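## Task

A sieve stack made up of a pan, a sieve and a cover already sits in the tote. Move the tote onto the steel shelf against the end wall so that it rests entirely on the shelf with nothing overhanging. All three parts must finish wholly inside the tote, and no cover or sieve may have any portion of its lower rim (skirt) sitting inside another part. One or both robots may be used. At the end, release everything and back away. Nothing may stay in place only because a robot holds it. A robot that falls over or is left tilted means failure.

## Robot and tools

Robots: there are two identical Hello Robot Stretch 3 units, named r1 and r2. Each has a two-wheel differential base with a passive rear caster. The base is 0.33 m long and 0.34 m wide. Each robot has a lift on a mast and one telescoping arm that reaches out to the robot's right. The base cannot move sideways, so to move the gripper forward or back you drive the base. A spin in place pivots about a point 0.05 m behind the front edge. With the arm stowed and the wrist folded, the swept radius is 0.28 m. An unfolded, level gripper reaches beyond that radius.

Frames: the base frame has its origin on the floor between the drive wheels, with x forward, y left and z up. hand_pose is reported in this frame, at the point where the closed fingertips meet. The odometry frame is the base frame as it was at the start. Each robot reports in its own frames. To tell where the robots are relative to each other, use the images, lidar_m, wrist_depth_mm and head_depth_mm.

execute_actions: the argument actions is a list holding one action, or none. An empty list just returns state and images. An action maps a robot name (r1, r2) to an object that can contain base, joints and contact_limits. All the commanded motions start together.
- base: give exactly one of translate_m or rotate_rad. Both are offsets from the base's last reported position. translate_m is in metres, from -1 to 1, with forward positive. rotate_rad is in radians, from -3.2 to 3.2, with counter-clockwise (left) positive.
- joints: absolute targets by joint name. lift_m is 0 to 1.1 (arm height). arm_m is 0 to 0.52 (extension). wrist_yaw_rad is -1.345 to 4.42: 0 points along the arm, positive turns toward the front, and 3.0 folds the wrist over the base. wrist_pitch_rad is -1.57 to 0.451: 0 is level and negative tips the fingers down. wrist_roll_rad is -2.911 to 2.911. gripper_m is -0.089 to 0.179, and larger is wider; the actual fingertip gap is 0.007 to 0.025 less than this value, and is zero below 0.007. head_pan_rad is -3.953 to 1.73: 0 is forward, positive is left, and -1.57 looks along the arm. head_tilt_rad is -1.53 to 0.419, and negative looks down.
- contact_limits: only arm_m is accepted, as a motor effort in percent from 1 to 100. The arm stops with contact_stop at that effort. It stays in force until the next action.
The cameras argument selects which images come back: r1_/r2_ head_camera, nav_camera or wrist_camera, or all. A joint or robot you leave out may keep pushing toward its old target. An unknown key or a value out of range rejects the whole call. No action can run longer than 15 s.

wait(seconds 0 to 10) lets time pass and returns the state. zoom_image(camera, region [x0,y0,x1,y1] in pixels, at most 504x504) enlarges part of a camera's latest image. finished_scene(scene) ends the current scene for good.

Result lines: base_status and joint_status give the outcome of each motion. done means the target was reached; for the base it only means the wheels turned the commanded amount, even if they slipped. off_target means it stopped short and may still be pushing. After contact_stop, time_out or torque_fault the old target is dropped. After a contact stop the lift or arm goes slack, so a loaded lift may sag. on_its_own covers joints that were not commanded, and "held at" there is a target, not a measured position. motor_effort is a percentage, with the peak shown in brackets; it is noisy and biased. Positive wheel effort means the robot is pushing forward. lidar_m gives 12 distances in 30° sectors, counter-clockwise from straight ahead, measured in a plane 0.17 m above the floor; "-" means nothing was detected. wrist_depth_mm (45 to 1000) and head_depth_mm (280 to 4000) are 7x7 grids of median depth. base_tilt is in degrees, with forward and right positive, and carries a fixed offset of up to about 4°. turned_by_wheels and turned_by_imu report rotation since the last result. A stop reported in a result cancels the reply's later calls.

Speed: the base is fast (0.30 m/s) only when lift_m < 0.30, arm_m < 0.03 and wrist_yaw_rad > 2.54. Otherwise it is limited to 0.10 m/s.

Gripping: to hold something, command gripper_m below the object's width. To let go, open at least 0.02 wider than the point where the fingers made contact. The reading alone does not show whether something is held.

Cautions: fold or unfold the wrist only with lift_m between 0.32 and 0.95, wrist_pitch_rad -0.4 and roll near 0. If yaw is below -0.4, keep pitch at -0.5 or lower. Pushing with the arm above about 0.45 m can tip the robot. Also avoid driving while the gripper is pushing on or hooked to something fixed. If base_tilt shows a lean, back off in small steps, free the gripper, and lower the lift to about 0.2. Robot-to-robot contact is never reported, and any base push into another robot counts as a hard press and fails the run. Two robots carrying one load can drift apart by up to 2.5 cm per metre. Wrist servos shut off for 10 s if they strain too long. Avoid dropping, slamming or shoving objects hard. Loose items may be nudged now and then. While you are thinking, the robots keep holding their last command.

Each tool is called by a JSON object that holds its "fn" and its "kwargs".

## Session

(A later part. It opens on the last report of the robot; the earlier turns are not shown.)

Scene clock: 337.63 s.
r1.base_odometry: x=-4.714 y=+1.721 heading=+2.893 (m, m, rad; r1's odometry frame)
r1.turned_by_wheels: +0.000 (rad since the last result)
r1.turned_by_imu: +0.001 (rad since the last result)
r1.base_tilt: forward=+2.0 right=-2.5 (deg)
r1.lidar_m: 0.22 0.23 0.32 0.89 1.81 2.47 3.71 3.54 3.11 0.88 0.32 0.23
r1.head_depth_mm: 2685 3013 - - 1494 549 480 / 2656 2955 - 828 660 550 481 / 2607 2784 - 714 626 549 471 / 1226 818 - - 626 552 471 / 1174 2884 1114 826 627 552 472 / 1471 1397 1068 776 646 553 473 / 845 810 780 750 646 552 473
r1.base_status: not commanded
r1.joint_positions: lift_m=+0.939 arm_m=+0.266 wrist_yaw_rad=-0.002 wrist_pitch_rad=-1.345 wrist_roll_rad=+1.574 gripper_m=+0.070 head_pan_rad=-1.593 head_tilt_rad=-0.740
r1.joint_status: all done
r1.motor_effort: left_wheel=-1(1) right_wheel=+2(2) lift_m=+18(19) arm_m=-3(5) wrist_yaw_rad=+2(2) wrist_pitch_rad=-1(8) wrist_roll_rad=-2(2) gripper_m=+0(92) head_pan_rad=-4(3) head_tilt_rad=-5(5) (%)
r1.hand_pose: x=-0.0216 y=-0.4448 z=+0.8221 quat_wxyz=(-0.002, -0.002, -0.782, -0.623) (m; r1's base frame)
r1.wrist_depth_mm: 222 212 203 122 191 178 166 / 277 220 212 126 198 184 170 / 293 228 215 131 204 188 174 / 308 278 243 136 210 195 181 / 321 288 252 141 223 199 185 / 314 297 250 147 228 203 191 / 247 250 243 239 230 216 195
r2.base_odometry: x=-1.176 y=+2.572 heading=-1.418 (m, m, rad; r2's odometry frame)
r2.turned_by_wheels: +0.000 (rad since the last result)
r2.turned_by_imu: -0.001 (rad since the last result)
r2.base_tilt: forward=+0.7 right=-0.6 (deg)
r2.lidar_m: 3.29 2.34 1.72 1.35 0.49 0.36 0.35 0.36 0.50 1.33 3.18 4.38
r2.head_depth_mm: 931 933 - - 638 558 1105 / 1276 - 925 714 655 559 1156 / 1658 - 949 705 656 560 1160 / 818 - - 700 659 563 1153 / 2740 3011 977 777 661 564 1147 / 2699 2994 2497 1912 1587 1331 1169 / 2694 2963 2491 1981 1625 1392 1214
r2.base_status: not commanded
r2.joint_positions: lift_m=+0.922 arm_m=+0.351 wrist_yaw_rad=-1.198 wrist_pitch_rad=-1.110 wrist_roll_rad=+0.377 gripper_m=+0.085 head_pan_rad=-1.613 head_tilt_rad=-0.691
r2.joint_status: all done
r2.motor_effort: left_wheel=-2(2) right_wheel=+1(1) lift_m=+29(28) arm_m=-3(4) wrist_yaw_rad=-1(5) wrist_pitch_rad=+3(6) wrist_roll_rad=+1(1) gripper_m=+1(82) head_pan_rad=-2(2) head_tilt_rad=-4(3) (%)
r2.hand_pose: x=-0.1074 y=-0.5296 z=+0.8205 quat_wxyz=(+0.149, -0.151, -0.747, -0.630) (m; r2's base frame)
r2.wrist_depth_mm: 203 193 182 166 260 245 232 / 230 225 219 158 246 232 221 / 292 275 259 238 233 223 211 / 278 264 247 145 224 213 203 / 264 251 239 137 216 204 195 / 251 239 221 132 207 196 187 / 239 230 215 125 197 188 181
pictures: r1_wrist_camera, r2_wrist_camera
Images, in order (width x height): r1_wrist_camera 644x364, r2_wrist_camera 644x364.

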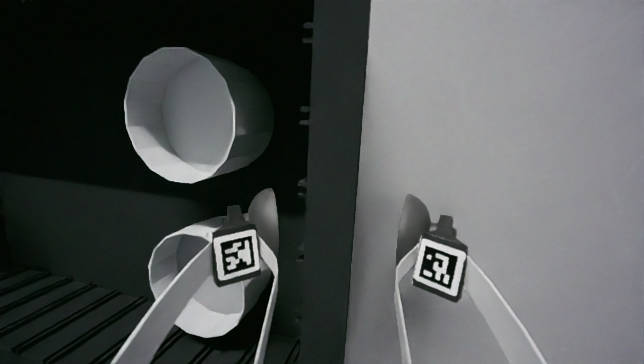

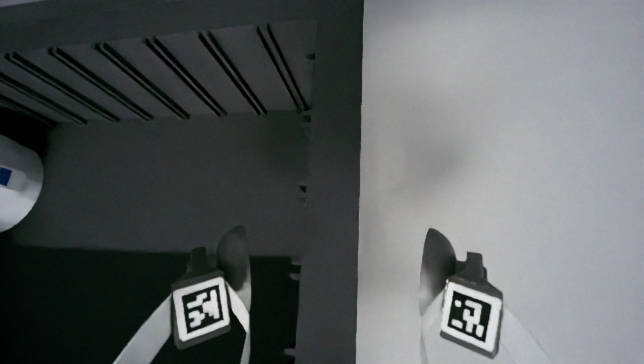

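Both grippers are released and clear of the lip. Raising them straight up.

{"fn": "execute_actions", "kwargs": {"actions": [{"r1": {"joints": {"lift_m": 1.015}}, "r2": {"joints": {"lift_m": 1.0}}}], "cameras": ["r1_wrist_camera", "r2_wrist_camera"]}}

Scene clock: 340.80 s.
r1.base_odometry: x=-4.714 y=+1.721 heading=+2.893 (m, m, rad; r1's odometry frame)
r1.turned_by_wheels: +0.000 (rad since the last result)
r1.turned_by_imu: +0.000 (rad since the last result)
r1.base_tilt: forward=+2.1 right=-2.5 (deg)
r1.lidar_m: 0.22 0.23 0.32 0.88 1.80 2.47 3.68 3.54 3.15 0.88 0.32 0.23
r1.head_depth_mm: 2663 - 2591 2036 1618 548 480 / 2604 3070 2722 890 659 550 481 / 2534 - - 732 626 551 471 / 693 - - 771 626 550 472 / 2560 2921 2287 828 627 552 472 / 1484 1389 1066 776 644 552 473 / 843 809 780 749 646 553 474
r1.base_status: not commanded
r1.joint_positions: lift_m=+1.014 arm_m=+0.266 wrist_yaw_rad=-0.002 wrist_pitch_rad=-1.346 wrist_roll_rad=+1.574 gripper_m=+0.070 head_pan_rad=-1.593 head_tilt_rad=-0.740
r1.joint_status: all done
r1.motor_effort: left_wheel=-1(1) right_wheel=+2(2) lift_m=+50(54) arm_m=-3(3) wrist_yaw_rad=+2(1) wrist_pitch_rad=-1(2) wrist_roll_rad=-2(2) gripper_m=+0(1) head_pan_rad=-3(3) head_tilt_rad=-6(5) (%)
r1.hand_pose: x=-0.0216 y=-0.4446 z=+0.8977 quat_wxyz=(-0.001, -0.002, -0.782, -0.624) (m; r1's base frame)
r1.wrist_depth_mm: 260 238 216 197 252 240 224 / 361 343 297 283 268 249 230 / 375 356 290 282 272 255 238 / 388 370 340 309 281 261 243 / 381 385 360 308 299 271 250 / 334 324 312 318 311 276 253 / 425 392 276 250 313 290 265
r2.base_odometry: x=-1.176 y=+2.572 heading=-1.418 (m, m, rad; r2's odometry frame)
r2.turned_by_wheels: +0.000 (rad since the last result)
r2.turned_by_imu: -0.001 (rad since the last result)
r2.base_tilt: forward=+0.7 right=-0.6 (deg)
r2.lidar_m: 3.30 2.34 1.71 1.35 0.49 0.36 0.35 0.36 0.50 1.34 3.18 4.39
r2.head_depth_mm: 878 - 947 724 654 558 1102 / - 1321 900 716 656 560 1153 / 1812 1887 947 707 655 561 1157 / - - 901 794 659 562 1157 / 2709 2939 976 777 660 563 1141 / 2730 2995 2492 1909 1593 1330 1166 / 2713 2954 2504 1982 1633 1390 1210
r2.base_status: not commanded
r2.joint_positions: lift_m=+1.000 arm_m=+0.351 wrist_yaw_rad=-1.198 wrist_pitch_rad=-1.110 wrist_roll_rad=+0.377 gripper_m=+0.085 head_pan_rad=-1.613 head_tilt_rad=-0.691
r2.joint_status: all done
r2.motor_effort: left_wheel=-1(2) right_wheel=+1(0) lift_m=+33(35) arm_m=-3(3) wrist_yaw_rad=-1(1) wrist_pitch_rad=+3(3) wrist_roll_rad=+1(1) gripper_m=+1(1) head_pan_rad=-2(1) head_tilt_rad=-3(3) (%)
r2.hand_pose: x=-0.1074 y=-0.5296 z=+0.8983 quat_wxyz=(+0.149, -0.152, -0.747, -0.630) (m; r2's base frame)
r2.wrist_depth_mm: 370 361 353 343 327 319 305 / 420 394 378 251 336 317 300 / 313 303 292 267 318 303 286 / 350 357 338 318 307 290 276 / 346 338 325 303 293 279 263 / 333 325 301 289 283 264 254 / 294 313 293 277 269 255 244
pictures: r1_wrist_camera, r2_wrist_camera
Images, in order (width x height): r1_wrist_camera 644x364, r2_wrist_camera 644x364.

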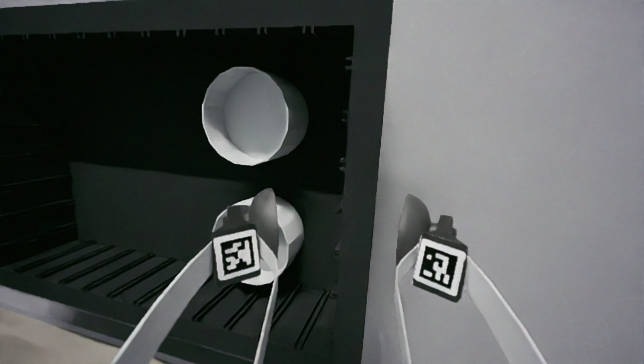

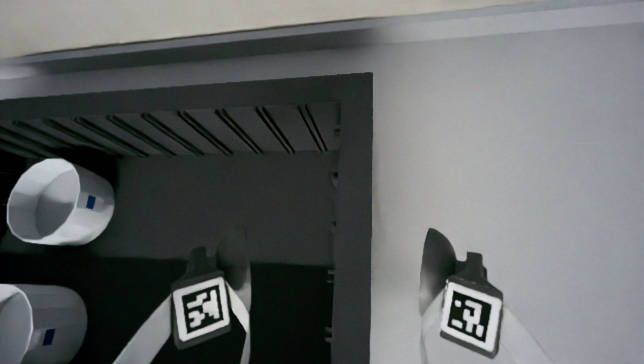

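{"fn": "execute_actions", "kwargs": {"actions": [{"r1": {"base": {"translate_m": -0.3}, "joints": {"arm_m": 0.0, "head_pan_rad": -1.15, "head_tilt_rad": -0.7}}, "r2": {"base": {"translate_m": 0.3}, "joints": {"arm_m": 0.03, "head_pan_rad": -2.05, "head_tilt_rad": -0.55}}}], "cameras": ["r1_head_camera", "r2_head_camera", "r1_nav_camera"]}}

Scene clock: 349.77 s.
r1.base_odometry: x=-4.423 y=+1.647 heading=+2.893 (m, m, rad; r1's odometry frame)
r1.turned_by_wheels: +0.000 (rad since the last result)
r1.turned_by_imu: +0.000 (rad since the last result)
r1.base_tilt: forward=+2.2 right=-2.4 (deg)
r1.lidar_m: 0.52 0.54 0.74 1.74 1.80 2.46 3.13 3.27 3.14 1.34 0.74 0.54
r1.head_depth_mm: 2479 2766 2930 2042 1578 1422 - / 2493 2822 2959 941 1589 1424 - / 1663 1926 1811 834 684 609 1154 / 1224 1377 1194 868 648 563 479 / 971 1057 1073 839 664 565 491 / 802 859 930 784 686 565 514 / 682 727 775 796 689 566 1002
r1.base_status: done
r1.joint_positions: lift_m=+1.014 arm_m=+0.003 wrist_yaw_rad=+0.000 wrist_pitch_rad=-1.346 wrist_roll_rad=+1.573 gripper_m=+0.070 head_pan_rad=-1.157 head_tilt_rad=-0.705
r1.joint_status: all done
joint sent to its limit — the command would take r1.arm_m past its lower limit, so that joint was sent only as far as its limit.
r1.motor_effort: left_wheel=+0(4) right_wheel=+2(3) lift_m=+50(50) arm_m=-4(6) wrist_yaw_rad=+0(2) wrist_pitch_rad=-1(1) wrist_roll_rad=-1(2) gripper_m=+1(1) head_pan_rad=+4(31) head_tilt_rad=+2(6) (%)
r1.hand_pose: x=-0.0215 y=-0.1812 z=+0.8977 quat_wxyz=(-0.001, -0.001, -0.782, -0.624) (m; r1's base frame)
r1.wrist_depth_mm: - - - - 919 881 790 / - - - - 994 - 848 / - - - - - - 879 / - - - - - 985 862 / 440 409 - - - 975 917 / 431 407 362 330 - 1000 978 / 380 371 386 348 878 895 886
r2.base_odometry: x=-1.130 y=+2.276 heading=-1.418 (m, m, rad; r2's odometry frame)
r2.turned_by_wheels: +0.000 (rad since the last result)
r2.turned_by_imu: -0.001 (rad since the last result)
r2.base_tilt: forward=+0.7 right=-0.5 (deg)
r2.lidar_m: 2.98 2.33 1.71 1.65 0.92 0.67 0.65 0.67 0.93 1.33 3.21 3.16
r2.head_depth_mm: 782 837 888 - - - 1213 / 880 947 999 - - 586 1224 / 1008 1093 1172 - - - 884 / 1173 1297 1364 - - - - / 1413 1587 1735 - - - - / 1770 2052 2324 - - - - / 2354 2794 3050 - - - -
r2.base_status: done
r2.joint_positions: lift_m=+1.000 arm_m=+0.030 wrist_yaw_rad=-1.198 wrist_pitch_rad=-1.110 wrist_roll_rad=+0.377 gripper_m=+0.085 head_pan_rad=-2.043 head_tilt_rad=-0.556
r2.joint_status: all done
r2.motor_effort: left_wheel=-3(4) right_wheel=+1(5) lift_m=+33(33) arm_m=-3(3) wrist_yaw_rad=-1(2) wrist_pitch_rad=+3(3) wrist_roll_rad=+1(1) gripper_m=+1(0) head_pan_rad=-2(22) head_tilt_rad=+1(11) (%)
r2.hand_pose: x=-0.1075 y=-0.2086 z=+0.8983 quat_wxyz=(+0.149, -0.152, -0.747, -0.630) (m; r2's base frame)
r2.wrist_depth_mm: 379 434 403 716 764 746 717 / 390 405 378 893 962 913 902 / 412 385 361 - - - - / 402 372 351 - - - 989 / - - - - - - 959 / - - - - - - 925 / - - - - 996 - 891
pictures: r1_head_camera (sideways: a quarter turn clockwise sets it upright), r1_nav_camera (sideways: a quarter turn counterclockwise sets it upright), r2_head_camera (sideways: a quarter turn clockwise sets it upright)
Images, in order (width x height): r1_head_camera 896x504, r1_nav_camera 672x504, r2_head_camera 896x504.

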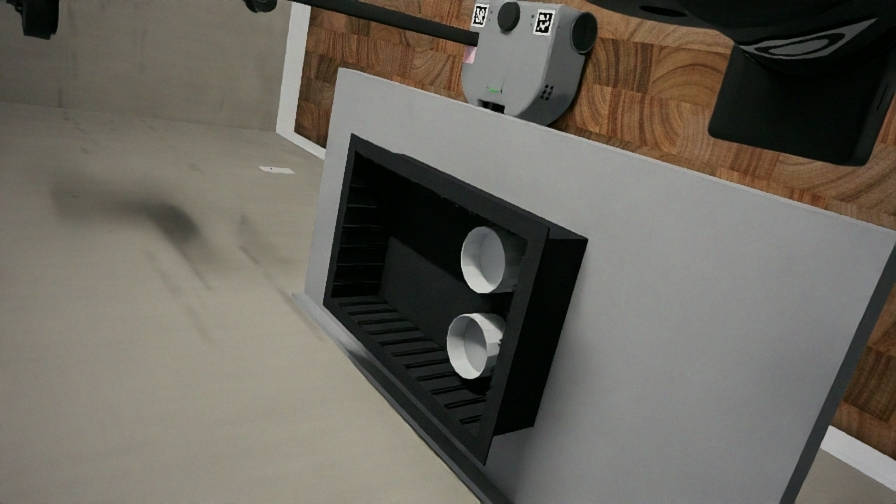

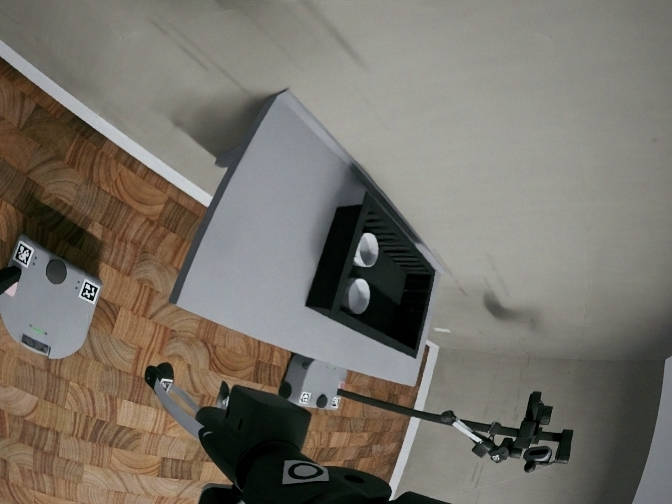

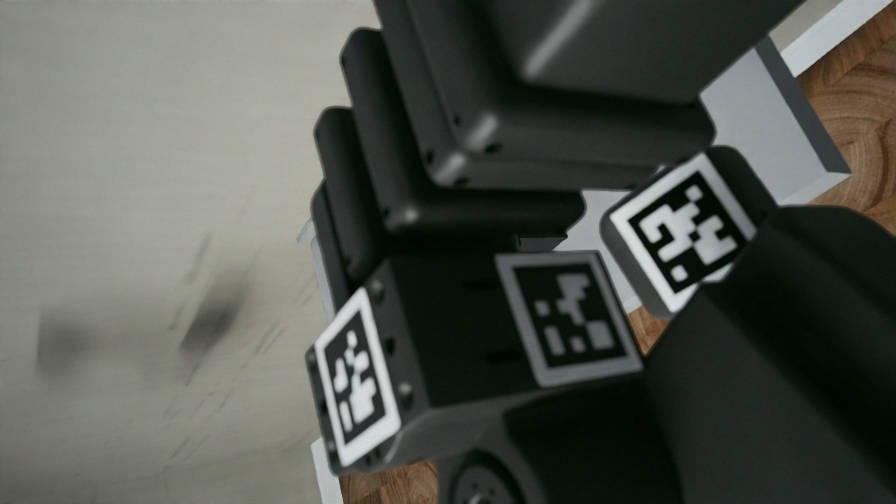

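{"fn": "zoom_image", "kwargs": {"camera": "r1_head_camera", "region": [420, 210, 600, 400]}}

Region (420, 210, 600, 400) of r1_head_camera's 896x504 image, scaled by 2.653, with more detail than that image has; it fills the left 477 columns of this view, and the rest is white.

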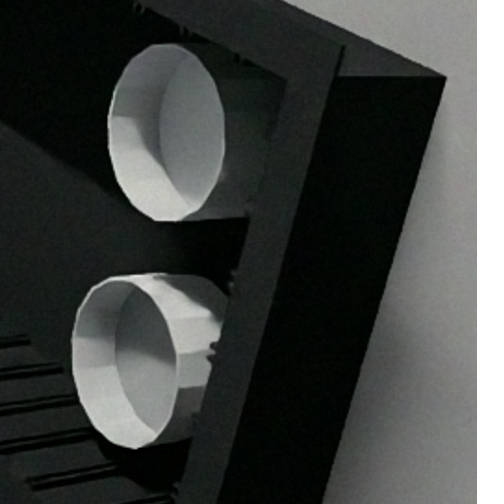

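The tote sits fully on the shelf, the parts haven't moved, and both robots are clear.

{"fn": "finished_scene", "kwargs": {"scene": 1}}

The scene is finished: the task was done.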